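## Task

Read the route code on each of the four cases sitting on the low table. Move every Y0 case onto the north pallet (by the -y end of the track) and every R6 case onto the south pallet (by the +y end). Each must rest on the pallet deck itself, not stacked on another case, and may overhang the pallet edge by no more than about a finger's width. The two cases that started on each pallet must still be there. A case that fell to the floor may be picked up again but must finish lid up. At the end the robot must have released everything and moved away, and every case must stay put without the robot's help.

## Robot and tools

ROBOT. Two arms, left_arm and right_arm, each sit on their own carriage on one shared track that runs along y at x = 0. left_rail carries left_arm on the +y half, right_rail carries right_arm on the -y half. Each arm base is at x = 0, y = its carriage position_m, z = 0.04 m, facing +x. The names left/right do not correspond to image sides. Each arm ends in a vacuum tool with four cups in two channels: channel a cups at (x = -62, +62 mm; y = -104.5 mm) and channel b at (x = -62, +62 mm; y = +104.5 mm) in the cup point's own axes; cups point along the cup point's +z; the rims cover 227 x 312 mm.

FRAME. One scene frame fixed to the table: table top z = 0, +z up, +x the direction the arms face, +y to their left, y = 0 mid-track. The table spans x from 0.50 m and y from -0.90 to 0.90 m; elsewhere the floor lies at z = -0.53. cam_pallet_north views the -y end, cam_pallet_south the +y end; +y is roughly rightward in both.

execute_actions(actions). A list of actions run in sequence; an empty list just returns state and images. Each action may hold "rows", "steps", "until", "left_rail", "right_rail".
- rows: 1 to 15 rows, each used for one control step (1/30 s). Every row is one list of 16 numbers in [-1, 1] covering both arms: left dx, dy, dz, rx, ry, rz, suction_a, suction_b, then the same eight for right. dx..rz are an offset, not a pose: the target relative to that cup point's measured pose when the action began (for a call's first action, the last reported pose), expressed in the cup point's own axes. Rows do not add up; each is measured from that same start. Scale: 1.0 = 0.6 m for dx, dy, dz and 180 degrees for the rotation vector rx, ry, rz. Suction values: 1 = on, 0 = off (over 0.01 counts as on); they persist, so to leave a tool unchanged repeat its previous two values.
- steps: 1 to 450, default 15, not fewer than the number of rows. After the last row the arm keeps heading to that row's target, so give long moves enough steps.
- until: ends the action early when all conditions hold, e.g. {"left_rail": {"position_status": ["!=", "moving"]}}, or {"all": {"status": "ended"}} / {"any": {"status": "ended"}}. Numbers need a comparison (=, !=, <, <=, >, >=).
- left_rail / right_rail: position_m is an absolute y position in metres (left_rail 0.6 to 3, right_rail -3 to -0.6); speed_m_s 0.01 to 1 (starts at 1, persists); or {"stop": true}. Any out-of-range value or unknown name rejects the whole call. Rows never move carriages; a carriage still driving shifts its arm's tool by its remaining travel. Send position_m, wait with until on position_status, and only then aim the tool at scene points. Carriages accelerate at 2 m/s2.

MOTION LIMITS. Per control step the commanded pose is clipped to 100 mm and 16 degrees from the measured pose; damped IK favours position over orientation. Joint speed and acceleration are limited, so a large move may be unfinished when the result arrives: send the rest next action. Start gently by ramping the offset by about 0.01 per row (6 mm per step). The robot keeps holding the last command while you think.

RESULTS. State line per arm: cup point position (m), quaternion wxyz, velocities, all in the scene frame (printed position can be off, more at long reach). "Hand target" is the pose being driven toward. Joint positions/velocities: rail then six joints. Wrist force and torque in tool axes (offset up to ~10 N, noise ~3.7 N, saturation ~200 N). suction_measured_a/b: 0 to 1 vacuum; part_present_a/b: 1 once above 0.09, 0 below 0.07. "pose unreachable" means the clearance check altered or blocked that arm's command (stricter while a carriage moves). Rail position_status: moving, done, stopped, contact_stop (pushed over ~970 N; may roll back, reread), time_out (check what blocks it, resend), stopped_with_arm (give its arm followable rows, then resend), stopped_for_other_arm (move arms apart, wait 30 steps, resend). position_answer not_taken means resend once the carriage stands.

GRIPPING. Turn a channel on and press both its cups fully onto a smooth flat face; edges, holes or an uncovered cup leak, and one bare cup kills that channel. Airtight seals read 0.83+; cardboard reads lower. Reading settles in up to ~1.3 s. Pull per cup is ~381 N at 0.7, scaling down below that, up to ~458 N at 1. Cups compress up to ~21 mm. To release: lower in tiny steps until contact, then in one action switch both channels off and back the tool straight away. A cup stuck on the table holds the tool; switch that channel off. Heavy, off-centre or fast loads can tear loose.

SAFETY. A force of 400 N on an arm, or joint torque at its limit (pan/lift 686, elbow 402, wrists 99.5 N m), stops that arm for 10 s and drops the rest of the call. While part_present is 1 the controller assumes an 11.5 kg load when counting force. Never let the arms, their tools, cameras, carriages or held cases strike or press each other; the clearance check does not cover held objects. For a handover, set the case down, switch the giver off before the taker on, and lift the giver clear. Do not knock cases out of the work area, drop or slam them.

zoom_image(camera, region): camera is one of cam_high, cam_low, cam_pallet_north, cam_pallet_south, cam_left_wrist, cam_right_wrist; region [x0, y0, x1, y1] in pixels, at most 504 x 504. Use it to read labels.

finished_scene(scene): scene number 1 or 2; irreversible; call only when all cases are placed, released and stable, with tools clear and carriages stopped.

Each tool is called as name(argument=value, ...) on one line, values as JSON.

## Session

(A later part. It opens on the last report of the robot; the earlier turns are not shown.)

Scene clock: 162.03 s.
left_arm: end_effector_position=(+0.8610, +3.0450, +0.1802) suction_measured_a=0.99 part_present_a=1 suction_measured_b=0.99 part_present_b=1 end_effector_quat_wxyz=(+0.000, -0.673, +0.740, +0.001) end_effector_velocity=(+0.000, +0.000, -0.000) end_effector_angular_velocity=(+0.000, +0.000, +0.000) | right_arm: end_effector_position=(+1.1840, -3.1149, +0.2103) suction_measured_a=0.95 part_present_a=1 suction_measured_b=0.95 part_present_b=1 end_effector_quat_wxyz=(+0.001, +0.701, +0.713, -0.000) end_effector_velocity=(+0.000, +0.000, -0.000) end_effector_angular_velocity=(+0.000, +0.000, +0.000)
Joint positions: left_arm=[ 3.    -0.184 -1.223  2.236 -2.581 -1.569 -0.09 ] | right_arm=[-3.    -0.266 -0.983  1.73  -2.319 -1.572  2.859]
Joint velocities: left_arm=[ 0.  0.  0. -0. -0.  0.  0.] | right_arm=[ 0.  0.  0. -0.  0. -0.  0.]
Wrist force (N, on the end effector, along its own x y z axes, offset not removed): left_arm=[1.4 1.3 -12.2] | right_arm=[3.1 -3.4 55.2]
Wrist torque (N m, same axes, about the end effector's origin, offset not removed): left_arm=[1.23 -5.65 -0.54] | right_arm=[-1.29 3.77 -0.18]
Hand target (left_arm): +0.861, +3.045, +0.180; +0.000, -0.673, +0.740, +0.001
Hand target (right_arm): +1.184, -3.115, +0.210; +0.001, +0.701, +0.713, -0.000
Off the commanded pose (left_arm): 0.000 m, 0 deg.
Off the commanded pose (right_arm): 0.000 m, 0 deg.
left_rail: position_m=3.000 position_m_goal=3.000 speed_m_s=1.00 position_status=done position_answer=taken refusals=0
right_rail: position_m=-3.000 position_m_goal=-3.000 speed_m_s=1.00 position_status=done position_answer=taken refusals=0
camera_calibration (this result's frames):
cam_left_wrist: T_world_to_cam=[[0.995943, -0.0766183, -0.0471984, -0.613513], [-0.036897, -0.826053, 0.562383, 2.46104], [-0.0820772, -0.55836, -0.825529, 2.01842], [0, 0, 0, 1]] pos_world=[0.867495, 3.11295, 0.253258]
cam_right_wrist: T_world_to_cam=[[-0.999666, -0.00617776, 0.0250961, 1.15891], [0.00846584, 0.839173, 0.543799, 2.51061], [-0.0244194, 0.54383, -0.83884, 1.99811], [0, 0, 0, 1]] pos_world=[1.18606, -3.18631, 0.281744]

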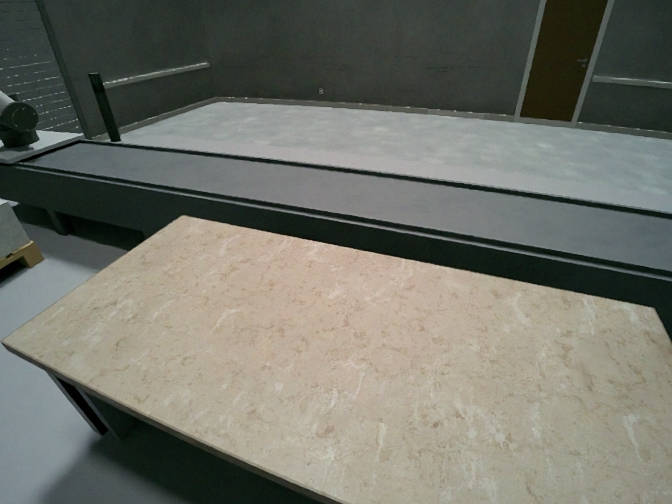

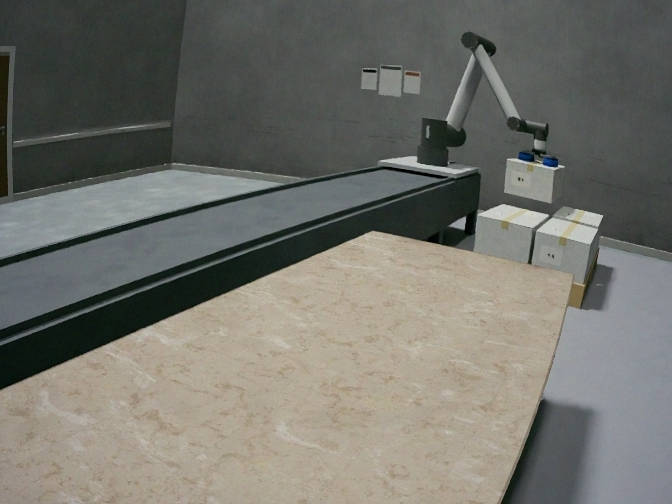

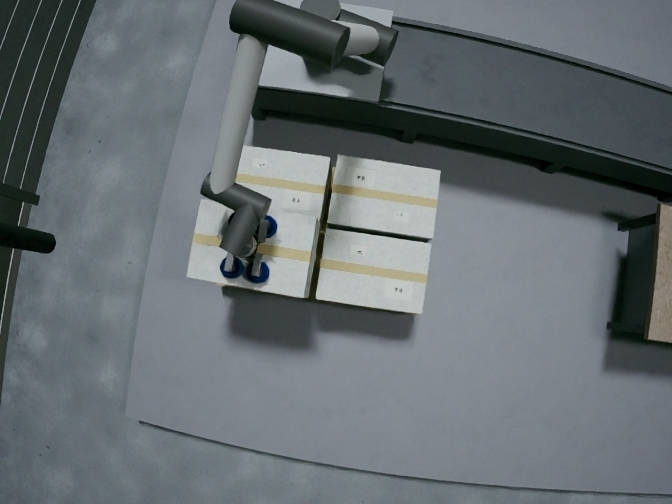

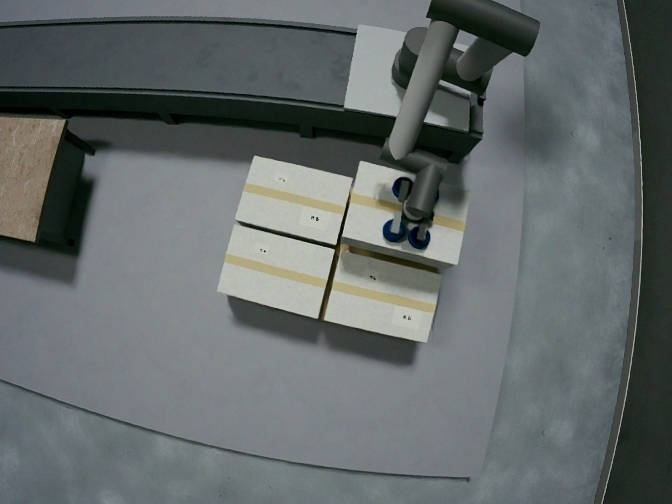

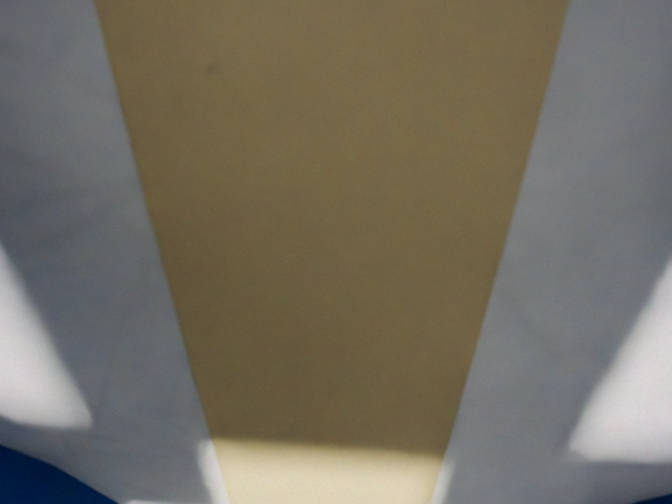

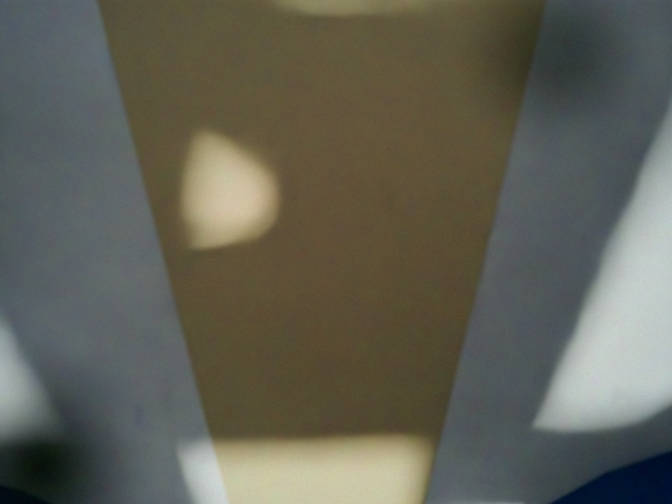

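execute_actions(actions=[{"rows": [
[-0.006,0,0.002,0,0,0,1,1, 0,0,0.002,0,0,0,1,1],
[-0.013,0,0.008,0,0,0,1,1, 0,0,0.008,0,0,0,1,1],
[-0.019,0,0.018,0,0,0,1,1, 0,0,0.018,0,0,0,1,1],
[-0.0233,0,0.032,0,0,0,1,1, 0,0.002,0.032,0,0,0,1,1],
[-0.0233,0,0.050,0,0,0,1,1, 0,0.004,0.050,0,0,0,1,1],
[-0.0233,0,0.072,0,0,0,1,1, 0,0.006,0.072,0,0,0,1,1],
[-0.0233,0,0.098,0,0,0,1,1, 0,0.008,0.098,0,0,0,1,1],
[-0.0233,0,0.128,0,0,0,1,1, 0,0.008,0.128,0,0,0,1,1],
[-0.0233,0,0.162,0,0,0,1,1, 0,0.008,0.162,0,0,0,1,1],
[-0.0233,0,0.200,0,0,0,1,1, 0,0.008,0.200,0,0,0,1,1],
[-0.0233,0,0.533,0,0,0,1,1, 0,0,0.530,0,0,0,1,1]
], "steps": 16}])

Scene clock: 173.33 s.
left_arm: end_effector_position=(+0.8524, +3.0586, +0.0479) suction_measured_a=0.99 part_present_a=1 suction_measured_b=0.99 part_present_b=1 end_effector_quat_wxyz=(-0.003, -0.673, +0.740, +0.005) end_effector_velocity=(-0.030, +0.005, -0.454) end_effector_angular_velocity=(+0.003, +0.020, -0.001) | right_arm: end_effector_position=(+1.1797, -3.1136, +0.0711) suction_measured_a=0.95 part_present_a=1 suction_measured_b=0.95 part_present_b=1 end_effector_quat_wxyz=(-0.002, +0.701, +0.713, -0.002) end_effector_velocity=(-0.026, +0.002, -0.480) end_effector_angular_velocity=(-0.000, -0.001, +0.001)
Joint positions: left_arm=[ 3.    -0.169 -1.05   2.277 -2.785 -1.569 -0.075] | right_arm=[-3.    -0.266 -0.865  1.768 -2.47  -1.572  2.859]
Joint velocities: left_arm=[ 0.     0.     0.635  0.093 -0.708 -0.     0.001] | right_arm=[ 0.    -0.004  0.427  0.11  -0.538 -0.    -0.005]
Wrist force (N, on the end effector, along its own x y z axes, offset not removed): left_arm=[2.9 -0.9 -17.6] | right_arm=[0.9 -0.9 52.6]
Wrist torque (N m, same axes, about the end effector's origin, offset not removed): left_arm=[0.94 -5.47 -0.53] | right_arm=[-1.80 4.18 -0.65]
Hand target (left_arm): +0.847, +3.060, -0.027; -0.003, -0.673, +0.740, +0.006
Hand target (right_arm): +1.174, -3.113, -0.007; -0.001, +0.701, +0.713, -0.002
Off the commanded pose (left_arm): 0.188 m, 1 deg; position clipped at the last step of the last action.
Off the commanded pose (right_arm): 0.179 m, 0 deg; position clipped at the last step of the last action.
left_rail: position_m=3.000 position_m_goal=3.000 speed_m_s=1.00 position_status=done position_answer=taken refusals=0
right_rail: position_m=-3.000 position_m_goal=-3.000 speed_m_s=1.00 position_status=done position_answer=taken refusals=0
camera_calibration (this result's frames):
cam_left_wrist: T_world_to_cam=[[0.995411, -0.0764309, -0.0575816, -0.609714], [-0.0310356, -0.827049, 0.561272, 2.54451], [-0.0905214, -0.556909, -0.825626, 1.91883], [0, 0, 0, 1]] pos_world=[0.859581, 3.12644, 0.120962]
cam_right_wrist: T_world_to_cam=[[-0.999517, -0.00617473, 0.030445, 1.15756], [0.0114204, 0.838377, 0.544971, 2.57927], [-0.0288895, 0.545056, -0.837902, 1.88948], [0, 0, 0, 1]] pos_world=[1.18213, -3.18513, 0.142331]

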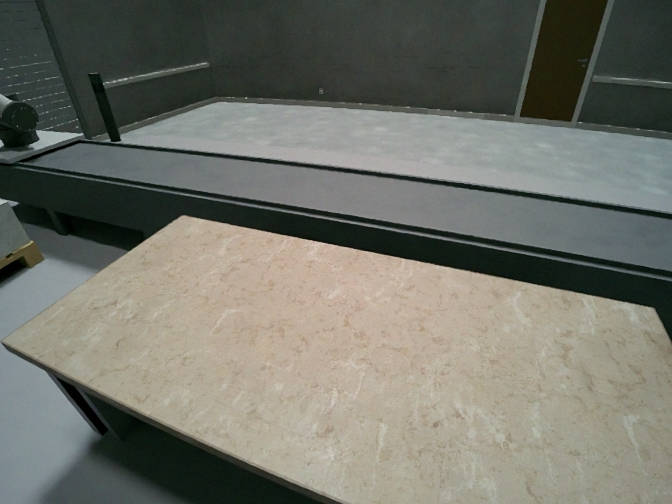

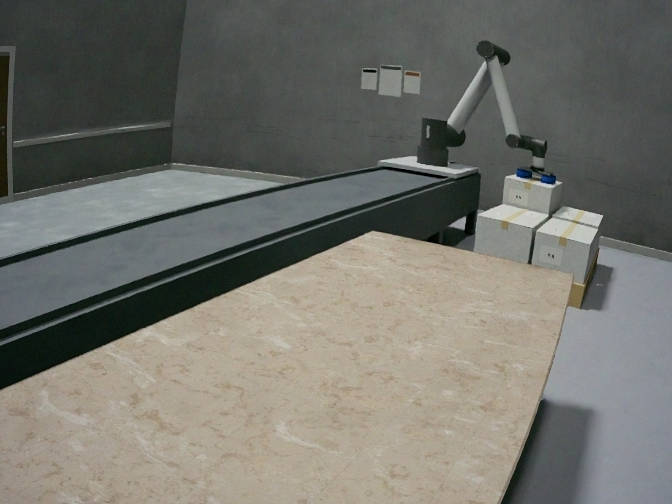

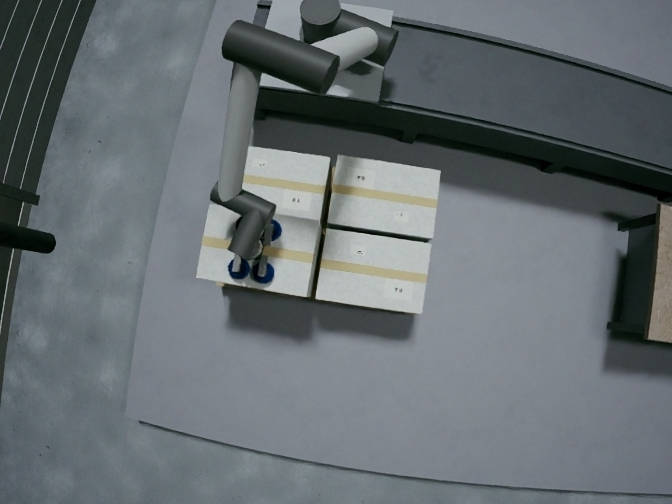

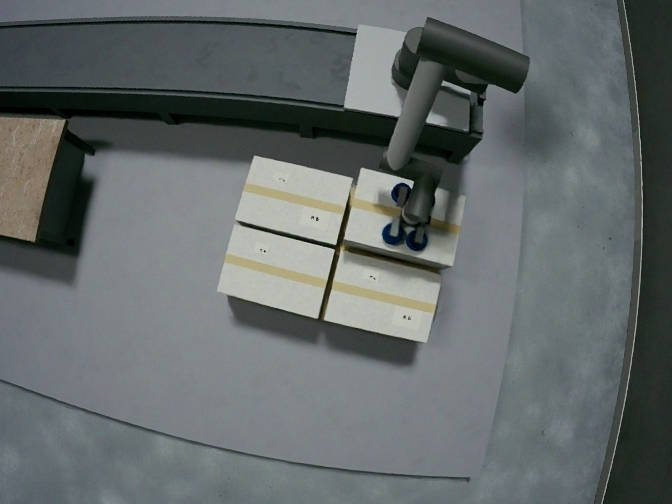

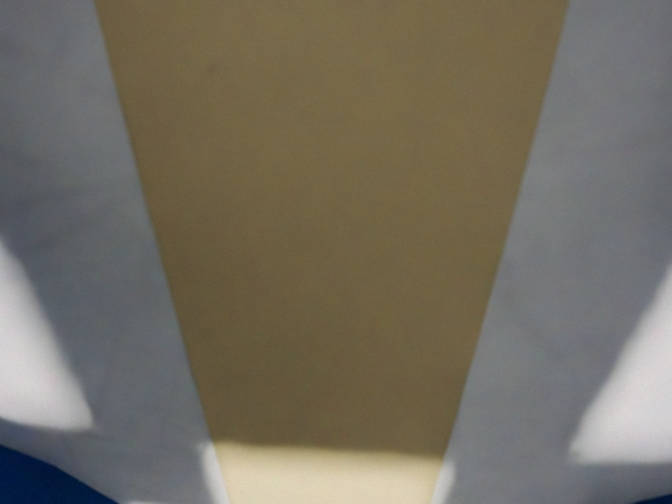

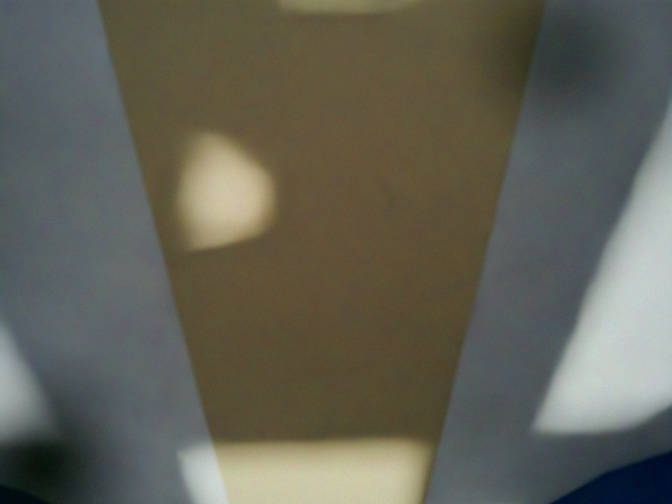

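execute_actions(actions=[{"steps": 2}])

Scene clock: 173.87 s.
left_arm: end_effector_position=(+0.8481, +3.0594, -0.0288) suction_measured_a=0.99 part_present_a=1 suction_measured_b=0.99 part_present_b=1 end_effector_quat_wxyz=(-0.003, -0.673, +0.740, +0.005) end_effector_velocity=(+0.062, -0.006, -0.199) end_effector_angular_velocity=(-0.017, -0.081, +0.001) | right_arm: end_effector_position=(+1.1752, -3.1132, -0.0109) suction_measured_a=0.95 part_present_a=1 suction_measured_b=0.95 part_present_b=1 end_effector_quat_wxyz=(-0.001, +0.701, +0.713, -0.001) end_effector_velocity=(+0.043, -0.014, -0.276) end_effector_angular_velocity=(-0.022, -0.068, -0.000)
Joint positions: left_arm=[ 3.    -0.169 -0.939  2.287 -2.908 -1.57  -0.075] | right_arm=[-3.    -0.267 -0.789  1.783 -2.561 -1.572  2.859]
Joint velocities: left_arm=[ 0.     0.006  0.331 -0.063 -0.351 -0.003  0.005] | right_arm=[ 0.    -0.001  0.301 -0.039 -0.334 -0.004 -0.   ]
Wrist force (N, on the end effector, along its own x y z axes, offset not removed): left_arm=[-3.5 42.1 -82.1] | right_arm=[16.5 -72.4 -66.4]
Wrist torque (N m, same axes, about the end effector's origin, offset not removed): left_arm=[-3.00 -2.14 1.69] | right_arm=[6.95 3.66 1.69]
Hand target (left_arm): +0.849, +3.060, -0.115; -0.003, -0.673, +0.740, +0.005
Hand target (right_arm): +1.175, -3.114, -0.100; -0.001, +0.701, +0.713, -0.001
Off the commanded pose (left_arm): 0.112 m, 1 deg; position clipped at the last step of the last action.
Off the commanded pose (right_arm): 0.097 m, 0 deg; position clipped at the last step of the last action.
left_rail: position_m=3.000 position_m_goal=3.000 speed_m_s=1.00 position_status=done position_answer=taken refusals=0
right_rail: position_m=-3.000 position_m_goal=-3.000 speed_m_s=1.00 position_status=done position_answer=taken refusals=0
camera_calibration (this result's frames):
cam_left_wrist: T_world_to_cam=[[0.995471, -0.0765577, -0.0563644, -0.609491], [-0.0317722, -0.826702, 0.561742, 2.5877], [-0.0896022, -0.557407, -0.82539, 1.85632], [0, 0, 0, 1]] pos_world=[0.855277, 3.12732, 0.0442168]
cam_right_wrist: T_world_to_cam=[[-0.999571, -0.00617006, 0.0286138, 1.15553], [0.0104103, 0.838689, 0.544512, 2.62583], [-0.0273577, 0.544576, -0.838265, 1.81718], [0, 0, 0, 1]] pos_world=[1.17741, -3.18472, 0.0604185]

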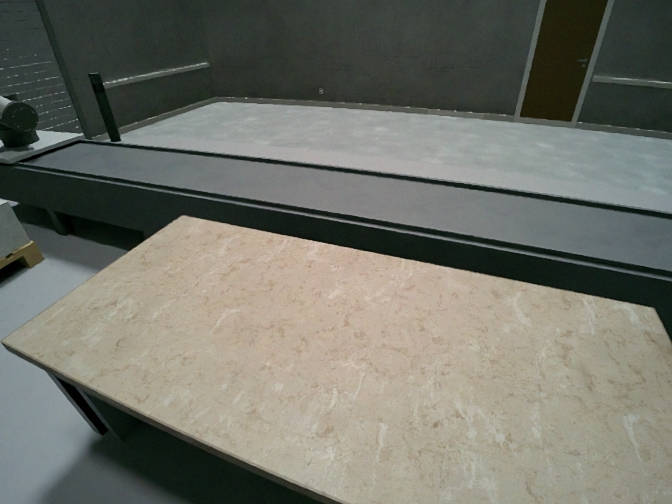

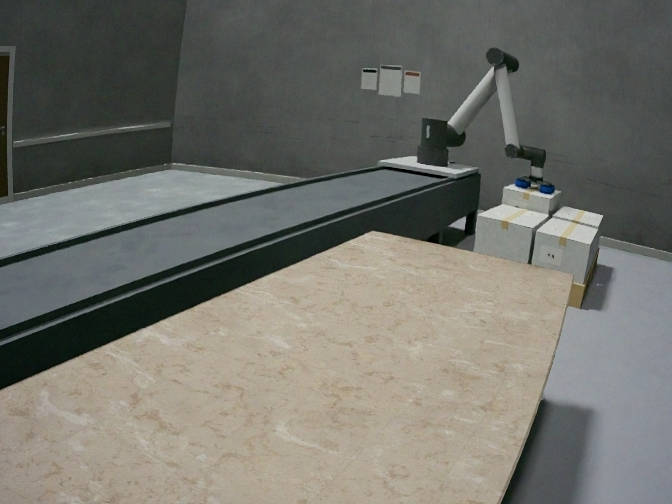

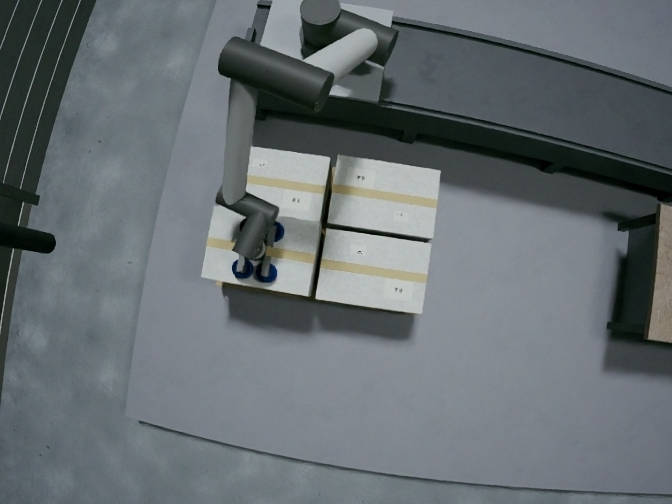

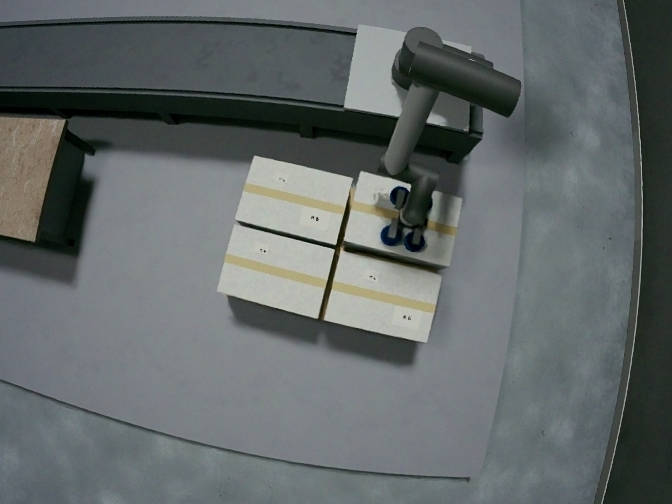

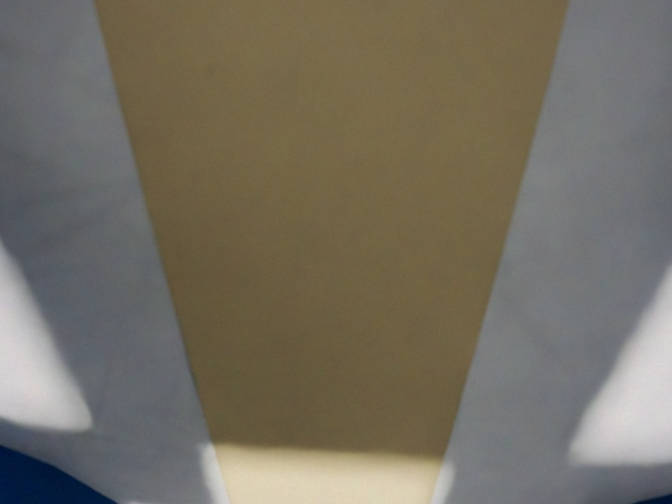

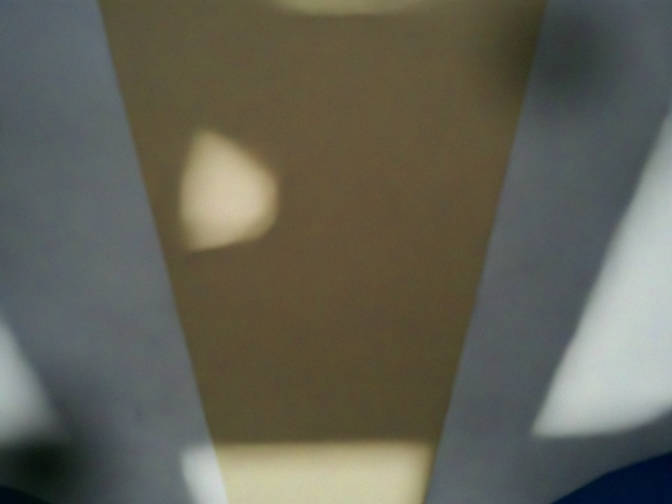

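execute_actions(actions=[{"steps": 1}])

Scene clock: 174.37 s.
left_arm: end_effector_position=(+0.8489, +3.0599, -0.1136) suction_measured_a=0.99 part_present_a=1 suction_measured_b=0.99 part_present_b=1 end_effector_quat_wxyz=(-0.003, -0.673, +0.740, +0.005) end_effector_velocity=(+0.014, -0.001, -0.024) end_effector_angular_velocity=(-0.002, -0.015, -0.000) | right_arm: end_effector_position=(+1.1749, -3.1138, -0.0983) suction_measured_a=0.95 part_present_a=1 suction_measured_b=0.95 part_present_b=1 end_effector_quat_wxyz=(-0.001, +0.701, +0.713, -0.001) end_effector_velocity=(+0.009, -0.002, -0.020) end_effector_angular_velocity=(-0.001, -0.003, -0.000)
Joint positions: left_arm=[ 3.    -0.168 -0.811  2.276 -3.025 -1.569 -0.074] | right_arm=[-3.    -0.267 -0.7    1.777 -2.645 -1.572  2.858]
Joint velocities: left_arm=[ 0.     0.002  0.042 -0.019 -0.038  0.     0.002] | right_arm=[ 0.    -0.     0.026 -0.017 -0.013 -0.     0.   ]
Wrist force (N, on the end effector, along its own x y z axes, offset not removed): left_arm=[-0.2 5.1 -17.8] | right_arm=[-0.3 -4.8 53.0]
Wrist torque (N m, same axes, about the end effector's origin, offset not removed): left_arm=[1.70 -5.52 -0.61] | right_arm=[-1.66 4.42 -0.40]
Hand target (left_arm): +0.861, +3.059, -0.139; -0.000, -0.673, +0.740, +0.001
Hand target (right_arm): +1.184, -3.116, -0.107; +0.001, +0.701, +0.713, -0.000
Off the commanded pose (left_arm): 0.029 m, 0 deg.
Off the commanded pose (right_arm): 0.013 m, 0 deg.
left_rail: position_m=3.000 position_m_goal=3.000 speed_m_s=1.00 position_status=done position_answer=taken refusals=0
right_rail: position_m=-3.000 position_m_goal=-3.000 speed_m_s=1.00 position_status=done position_answer=taken refusals=0
camera_calibration (this result's frames):
cam_left_wrist: T_world_to_cam=[[0.995502, -0.0765191, -0.0558623, -0.615088], [-0.0320269, -0.826725, 0.561693, 2.63603], [-0.089163, -0.557378, -0.825457, 1.78621], [0, 0, 0, 1]] pos_world=[0.856009, 3.12781, -0.0405594]
cam_right_wrist: T_world_to_cam=[[-0.999579, -0.00617909, 0.0283658, 1.15771], [0.0102647, 0.838746, 0.544426, 2.67422], [-0.0271557, 0.544488, -0.838329, 1.74366], [0, 0, 0, 1]] pos_world=[1.17713, -3.18524, -0.0269961]

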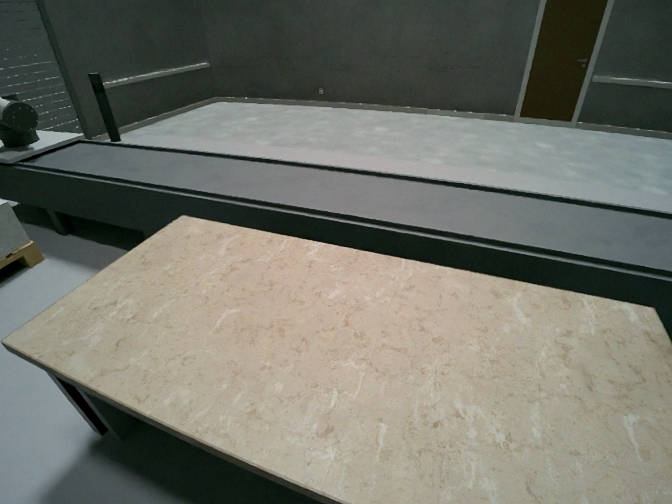

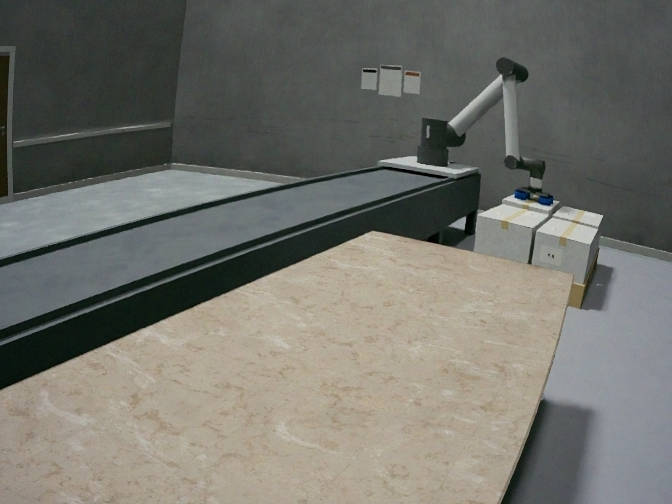

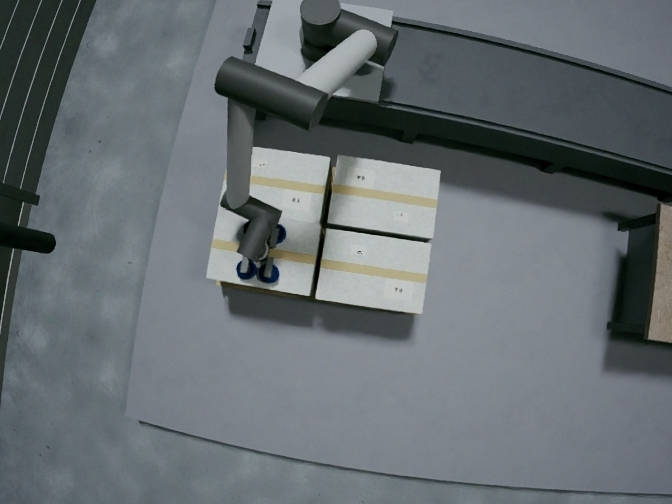

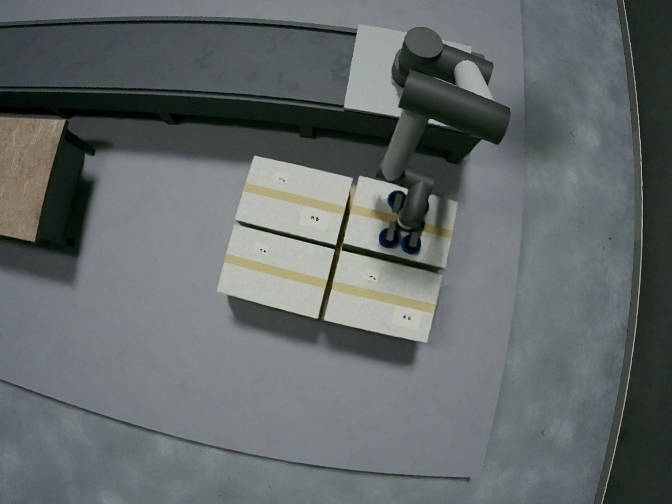

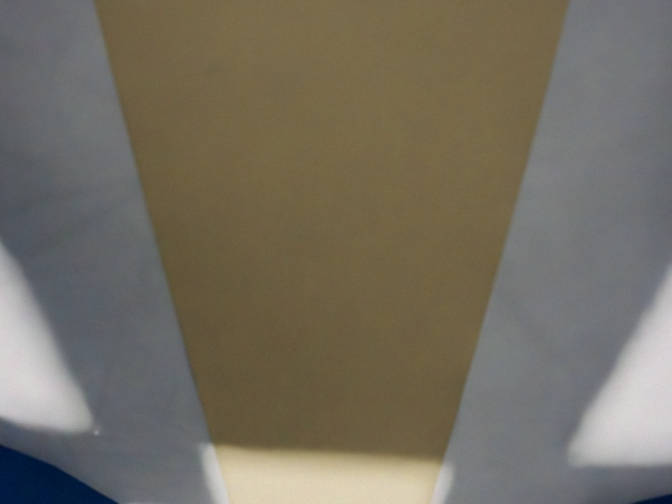

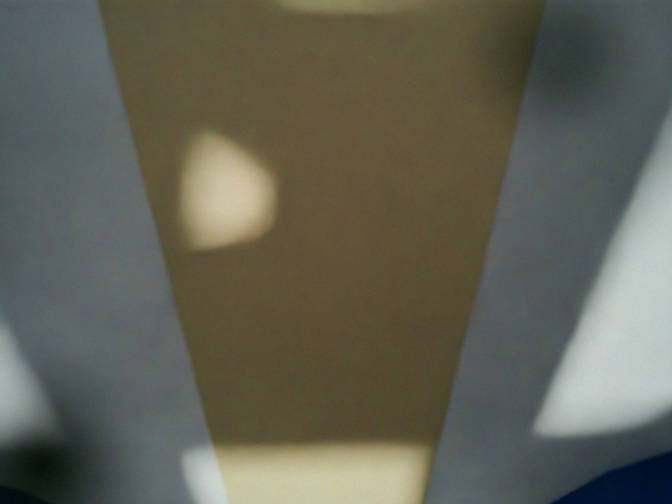

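execute_actions(actions=[])

zoom_image(camera="cam_pallet_north", region=[195, 195, 345, 315])

zoom_image(camera="cam_pallet_south", region=[325, 165, 475, 290])

Scene clock: 175.10 s.
left_arm: end_effector_position=(+0.8610, +3.0592, -0.1386) suction_measured_a=0.99 part_present_a=1 suction_measured_b=0.99 part_present_b=1 end_effector_quat_wxyz=(-0.000, -0.673, +0.740, +0.001) end_effector_velocity=(+0.000, -0.000, -0.001) end_effector_angular_velocity=(-0.000, -0.000, -0.000) | right_arm: end_effector_position=(+1.1843, -3.1155, -0.1074) suction_measured_a=0.95 part_present_a=1 suction_measured_b=0.95 part_present_b=1 end_effector_quat_wxyz=(+0.001, +0.701, +0.713, -0.000) end_effector_velocity=(+0.000, +0.000, -0.000) end_effector_angular_velocity=(+0.000, -0.000, +0.000)
Joint positions: left_arm=[ 3.    -0.167 -0.77   2.256 -3.055 -1.569 -0.073] | right_arm=[-3.    -0.267 -0.686  1.762 -2.648 -1.572  2.859]
Joint velocities: left_arm=[ 0.     0.     0.001 -0.    -0.001  0.     0.   ] | right_arm=[ 0.  0.  0. -0. -0.  0.  0.]
Wrist force (N, on the end effector, along its own x y z axes, offset not removed): left_arm=[-0.9 -4.4 -12.2] | right_arm=[-2.0 -1.8 52.2]
Wrist torque (N m, same axes, about the end effector's origin, offset not removed): left_arm=[0.47 -5.25 -0.51] | right_arm=[-1.25 4.49 -0.20]
Hand target (left_arm): +0.861, +3.059, -0.139; -0.000, -0.673, +0.740, +0.001
Hand target (right_arm): +1.184, -3.116, -0.107; +0.001, +0.701, +0.713, -0.000
Off the commanded pose (left_arm): 0.001 m, 0 deg.
Off the commanded pose (right_arm): 0.000 m, 0 deg.
left_rail: position_m=3.000 position_m_goal=3.000 speed_m_s=1.00 position_status=done position_answer=taken refusals=0
right_rail: position_m=-3.000 position_m_goal=-3.000 speed_m_s=1.00 position_status=done position_answer=taken refusals=0
camera_calibration (this result's frames):
cam_left_wrist: T_world_to_cam=[[0.995921, -0.0765983, -0.0476818, -0.627559], [-0.0366138, -0.826098, 0.562336, 2.65205], [-0.0824638, -0.558297, -0.825533, 1.76328], [0, 0, 0, 1]] pos_world=[0.867508, 3.12722, -0.0656257]
cam_right_wrist: T_world_to_cam=[[-0.999666, -0.00616735, 0.0250797, 1.16717], [0.00846543, 0.839178, 0.543792, 2.68393], [-0.0244, 0.543823, -0.838845, 1.73187], [0, 0, 0, 1]] pos_world=[1.18631, -3.18693, -0.0360058]

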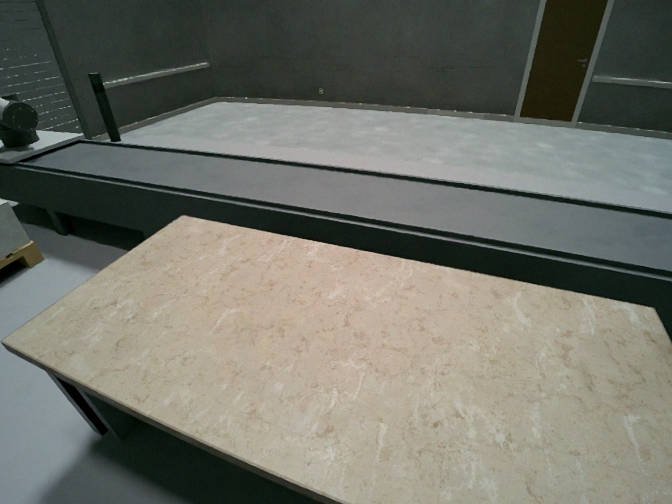

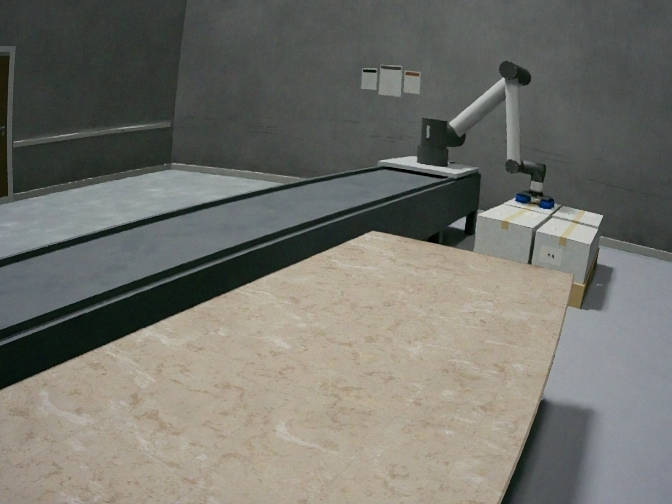

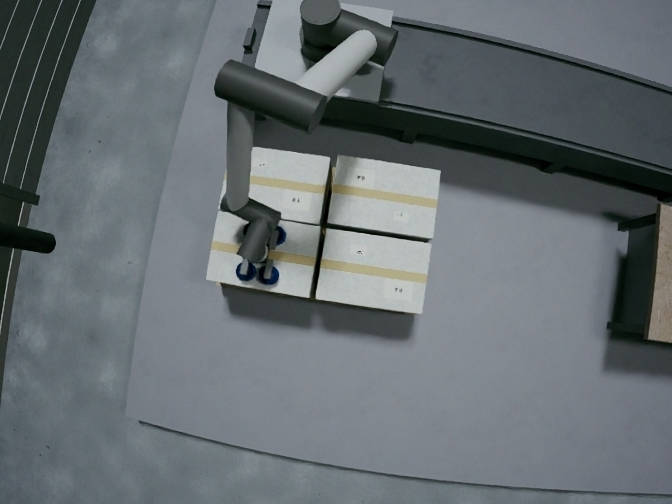

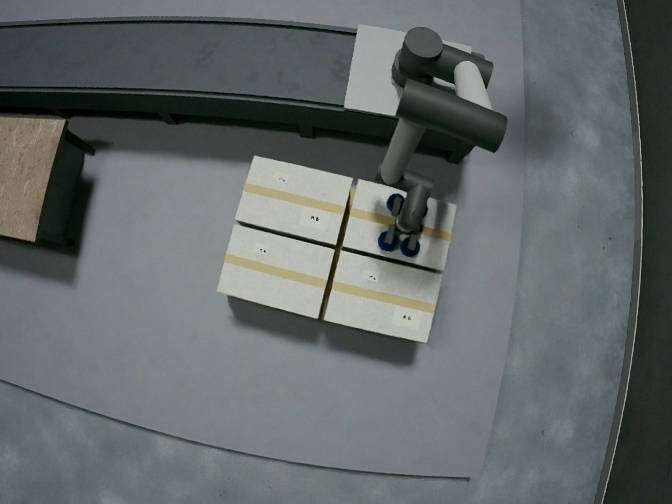

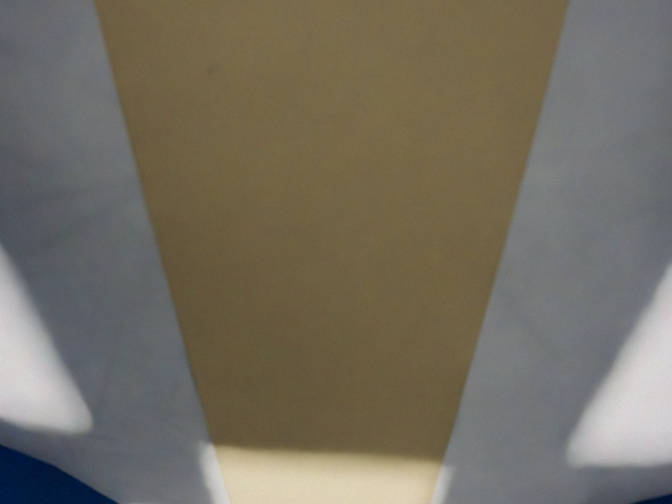

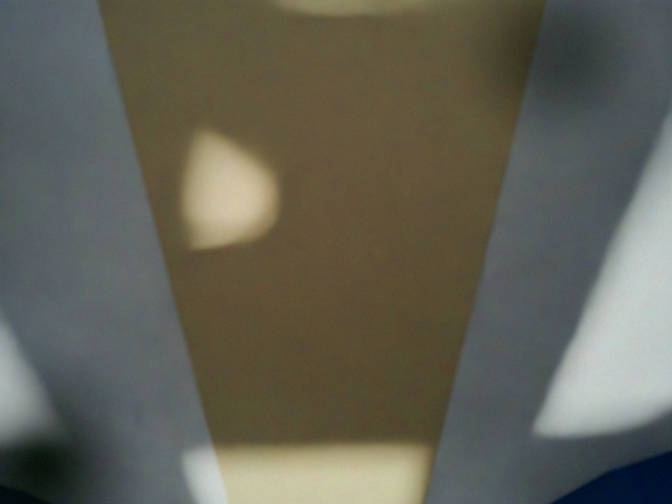

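Region (195, 195, 345, 315) of cam_pallet_north's 672x504 image, scaled by 3.360, with more detail than that image has; it fills the top 403 rows of this view, and the rest is white.

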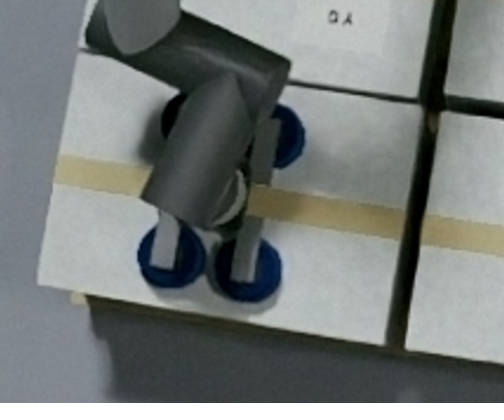

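Region (325, 165, 475, 290) of cam_pallet_south's 672x504 image, scaled by 3.360, with more detail than that image has.

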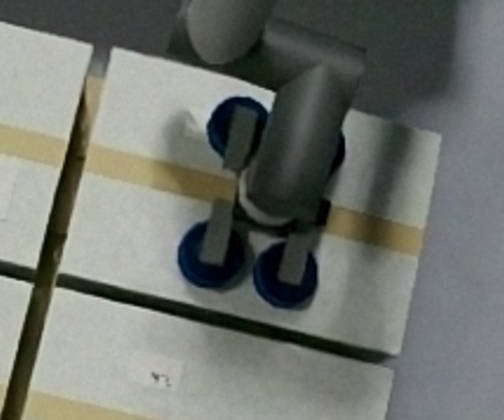

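execute_actions(actions=[{"rows": [
[0,0,0.007,0,0,0,1,1, 0,0.003,0.005,0,0,0,1,1],
[0,0,0.019,0,0,0,1,1, 0,0.005,0.0143,0,0,0,1,1]
], "steps": 2}])

Scene clock: 178.20 s.
left_arm: end_effector_position=(+0.8611, +3.0592, -0.1393) suction_measured_a=0.99 part_present_a=1 suction_measured_b=0.99 part_present_b=1 end_effector_quat_wxyz=(-0.000, -0.673, +0.740, +0.001) end_effector_velocity=(+0.002, -0.000, -0.027) end_effector_angular_velocity=(-0.001, -0.005, +0.000) | right_arm: end_effector_position=(+1.1846, -3.1155, -0.1079) suction_measured_a=0.95 part_present_a=1 suction_measured_b=0.95 part_present_b=1 end_effector_quat_wxyz=(+0.001, +0.701, +0.713, -0.000) end_effector_velocity=(+0.011, -0.000, -0.021) end_effector_angular_velocity=(-0.000, -0.002, -0.000)
Joint positions: left_arm=[ 3.    -0.167 -0.769  2.256 -3.055 -1.569 -0.073] | right_arm=[-3.    -0.267 -0.685  1.761 -2.648 -1.572  2.859]
Joint velocities: left_arm=[ 0.     0.     0.042 -0.009 -0.038 -0.     0.   ] | right_arm=[ 0.     0.002  0.028 -0.021 -0.009  0.     0.003]
Wrist force (N, on the end effector, along its own x y z axes, offset not removed): left_arm=[0.4 -2.1 -22.8] | right_arm=[1.1 -14.8 41.5]
Wrist torque (N m, same axes, about the end effector's origin, offset not removed): left_arm=[0.34 -4.94 -0.49] | right_arm=[-0.87 3.85 -0.16]
Hand target (left_arm): +0.861, +3.059, -0.150; -0.000, -0.673, +0.740, +0.002
Hand target (right_arm): +1.187, -3.115, -0.116; +0.001, +0.701, +0.713, -0.000
Off the commanded pose (left_arm): 0.011 m, 0 deg.
Off the commanded pose (right_arm): 0.009 m, 0 deg.
left_rail: position_m=3.000 position_m_goal=3.000 speed_m_s=1.00 position_status=done position_answer=taken refusals=0
right_rail: position_m=-3.000 position_m_goal=-3.000 speed_m_s=1.00 position_status=done position_answer=taken refusals=0
camera_calibration (this result's frames):
cam_left_wrist: T_world_to_cam=[[0.995925, -0.0765993, -0.0475923, -0.627634], [-0.0366641, -0.82609, 0.562344, 2.65243], [-0.0823907, -0.558308, -0.825533, 1.76272], [0, 0, 0, 1]] pos_world=[0.867558, 3.12721, -0.0662664]
cam_right_wrist: T_world_to_cam=[[-0.999666, -0.00617237, 0.0250932, 1.16742], [0.00846899, 0.839168, 0.543806, 2.68413], [-0.024414, 0.543837, -0.838836, 1.73155], [0, 0, 0, 1]] pos_world=[1.18658, -3.18691, -0.0364593]

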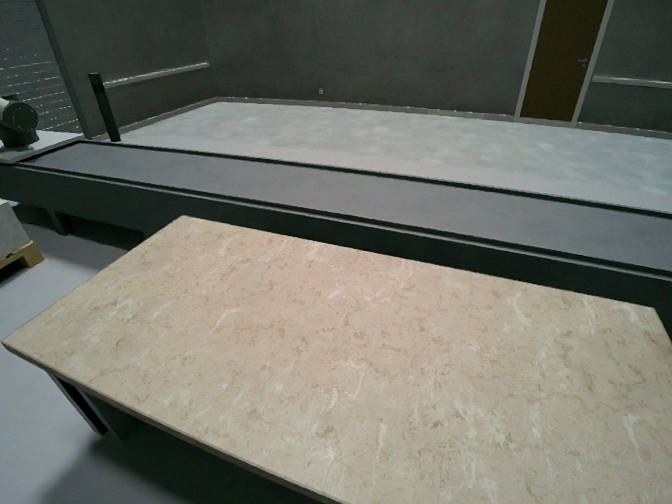

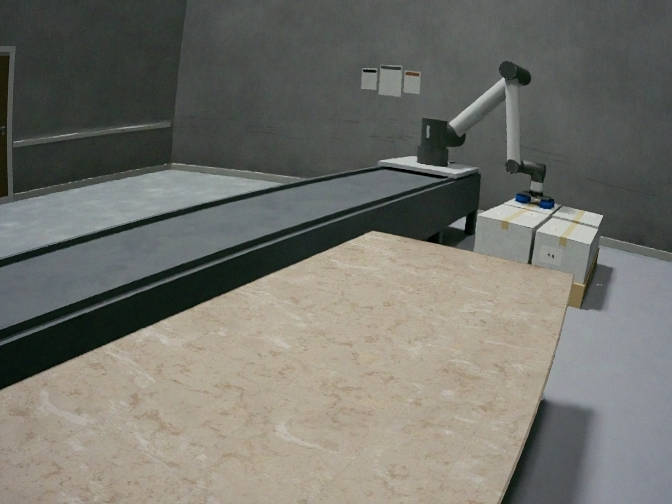

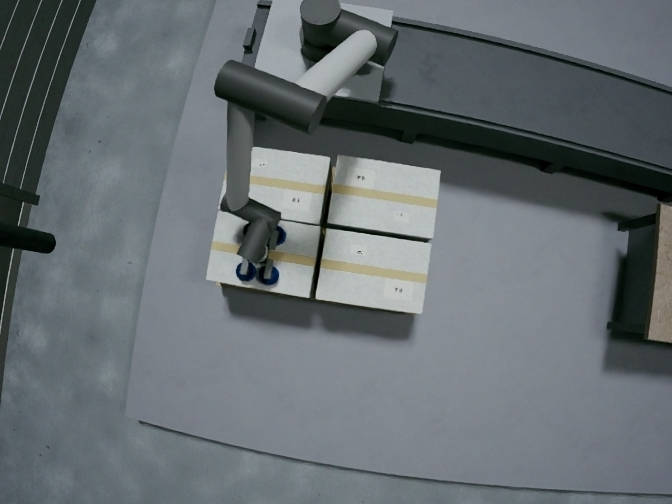

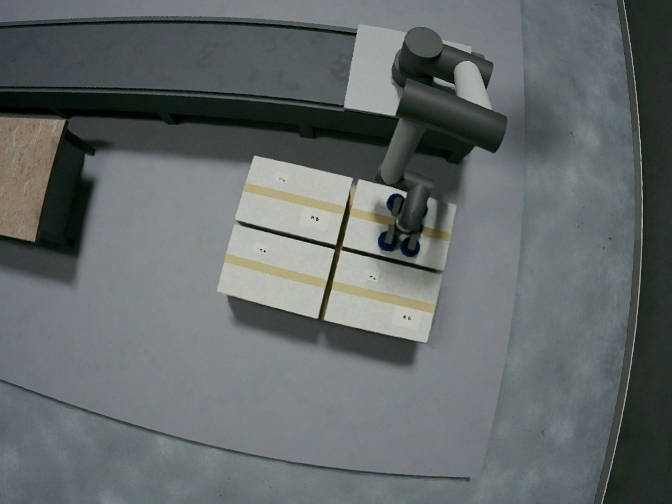

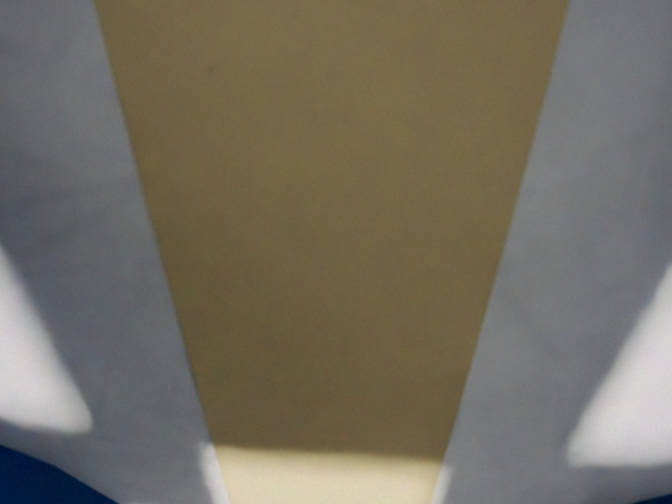

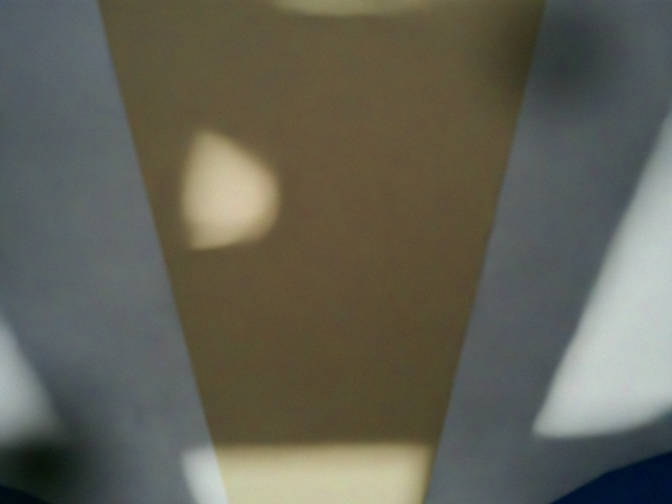

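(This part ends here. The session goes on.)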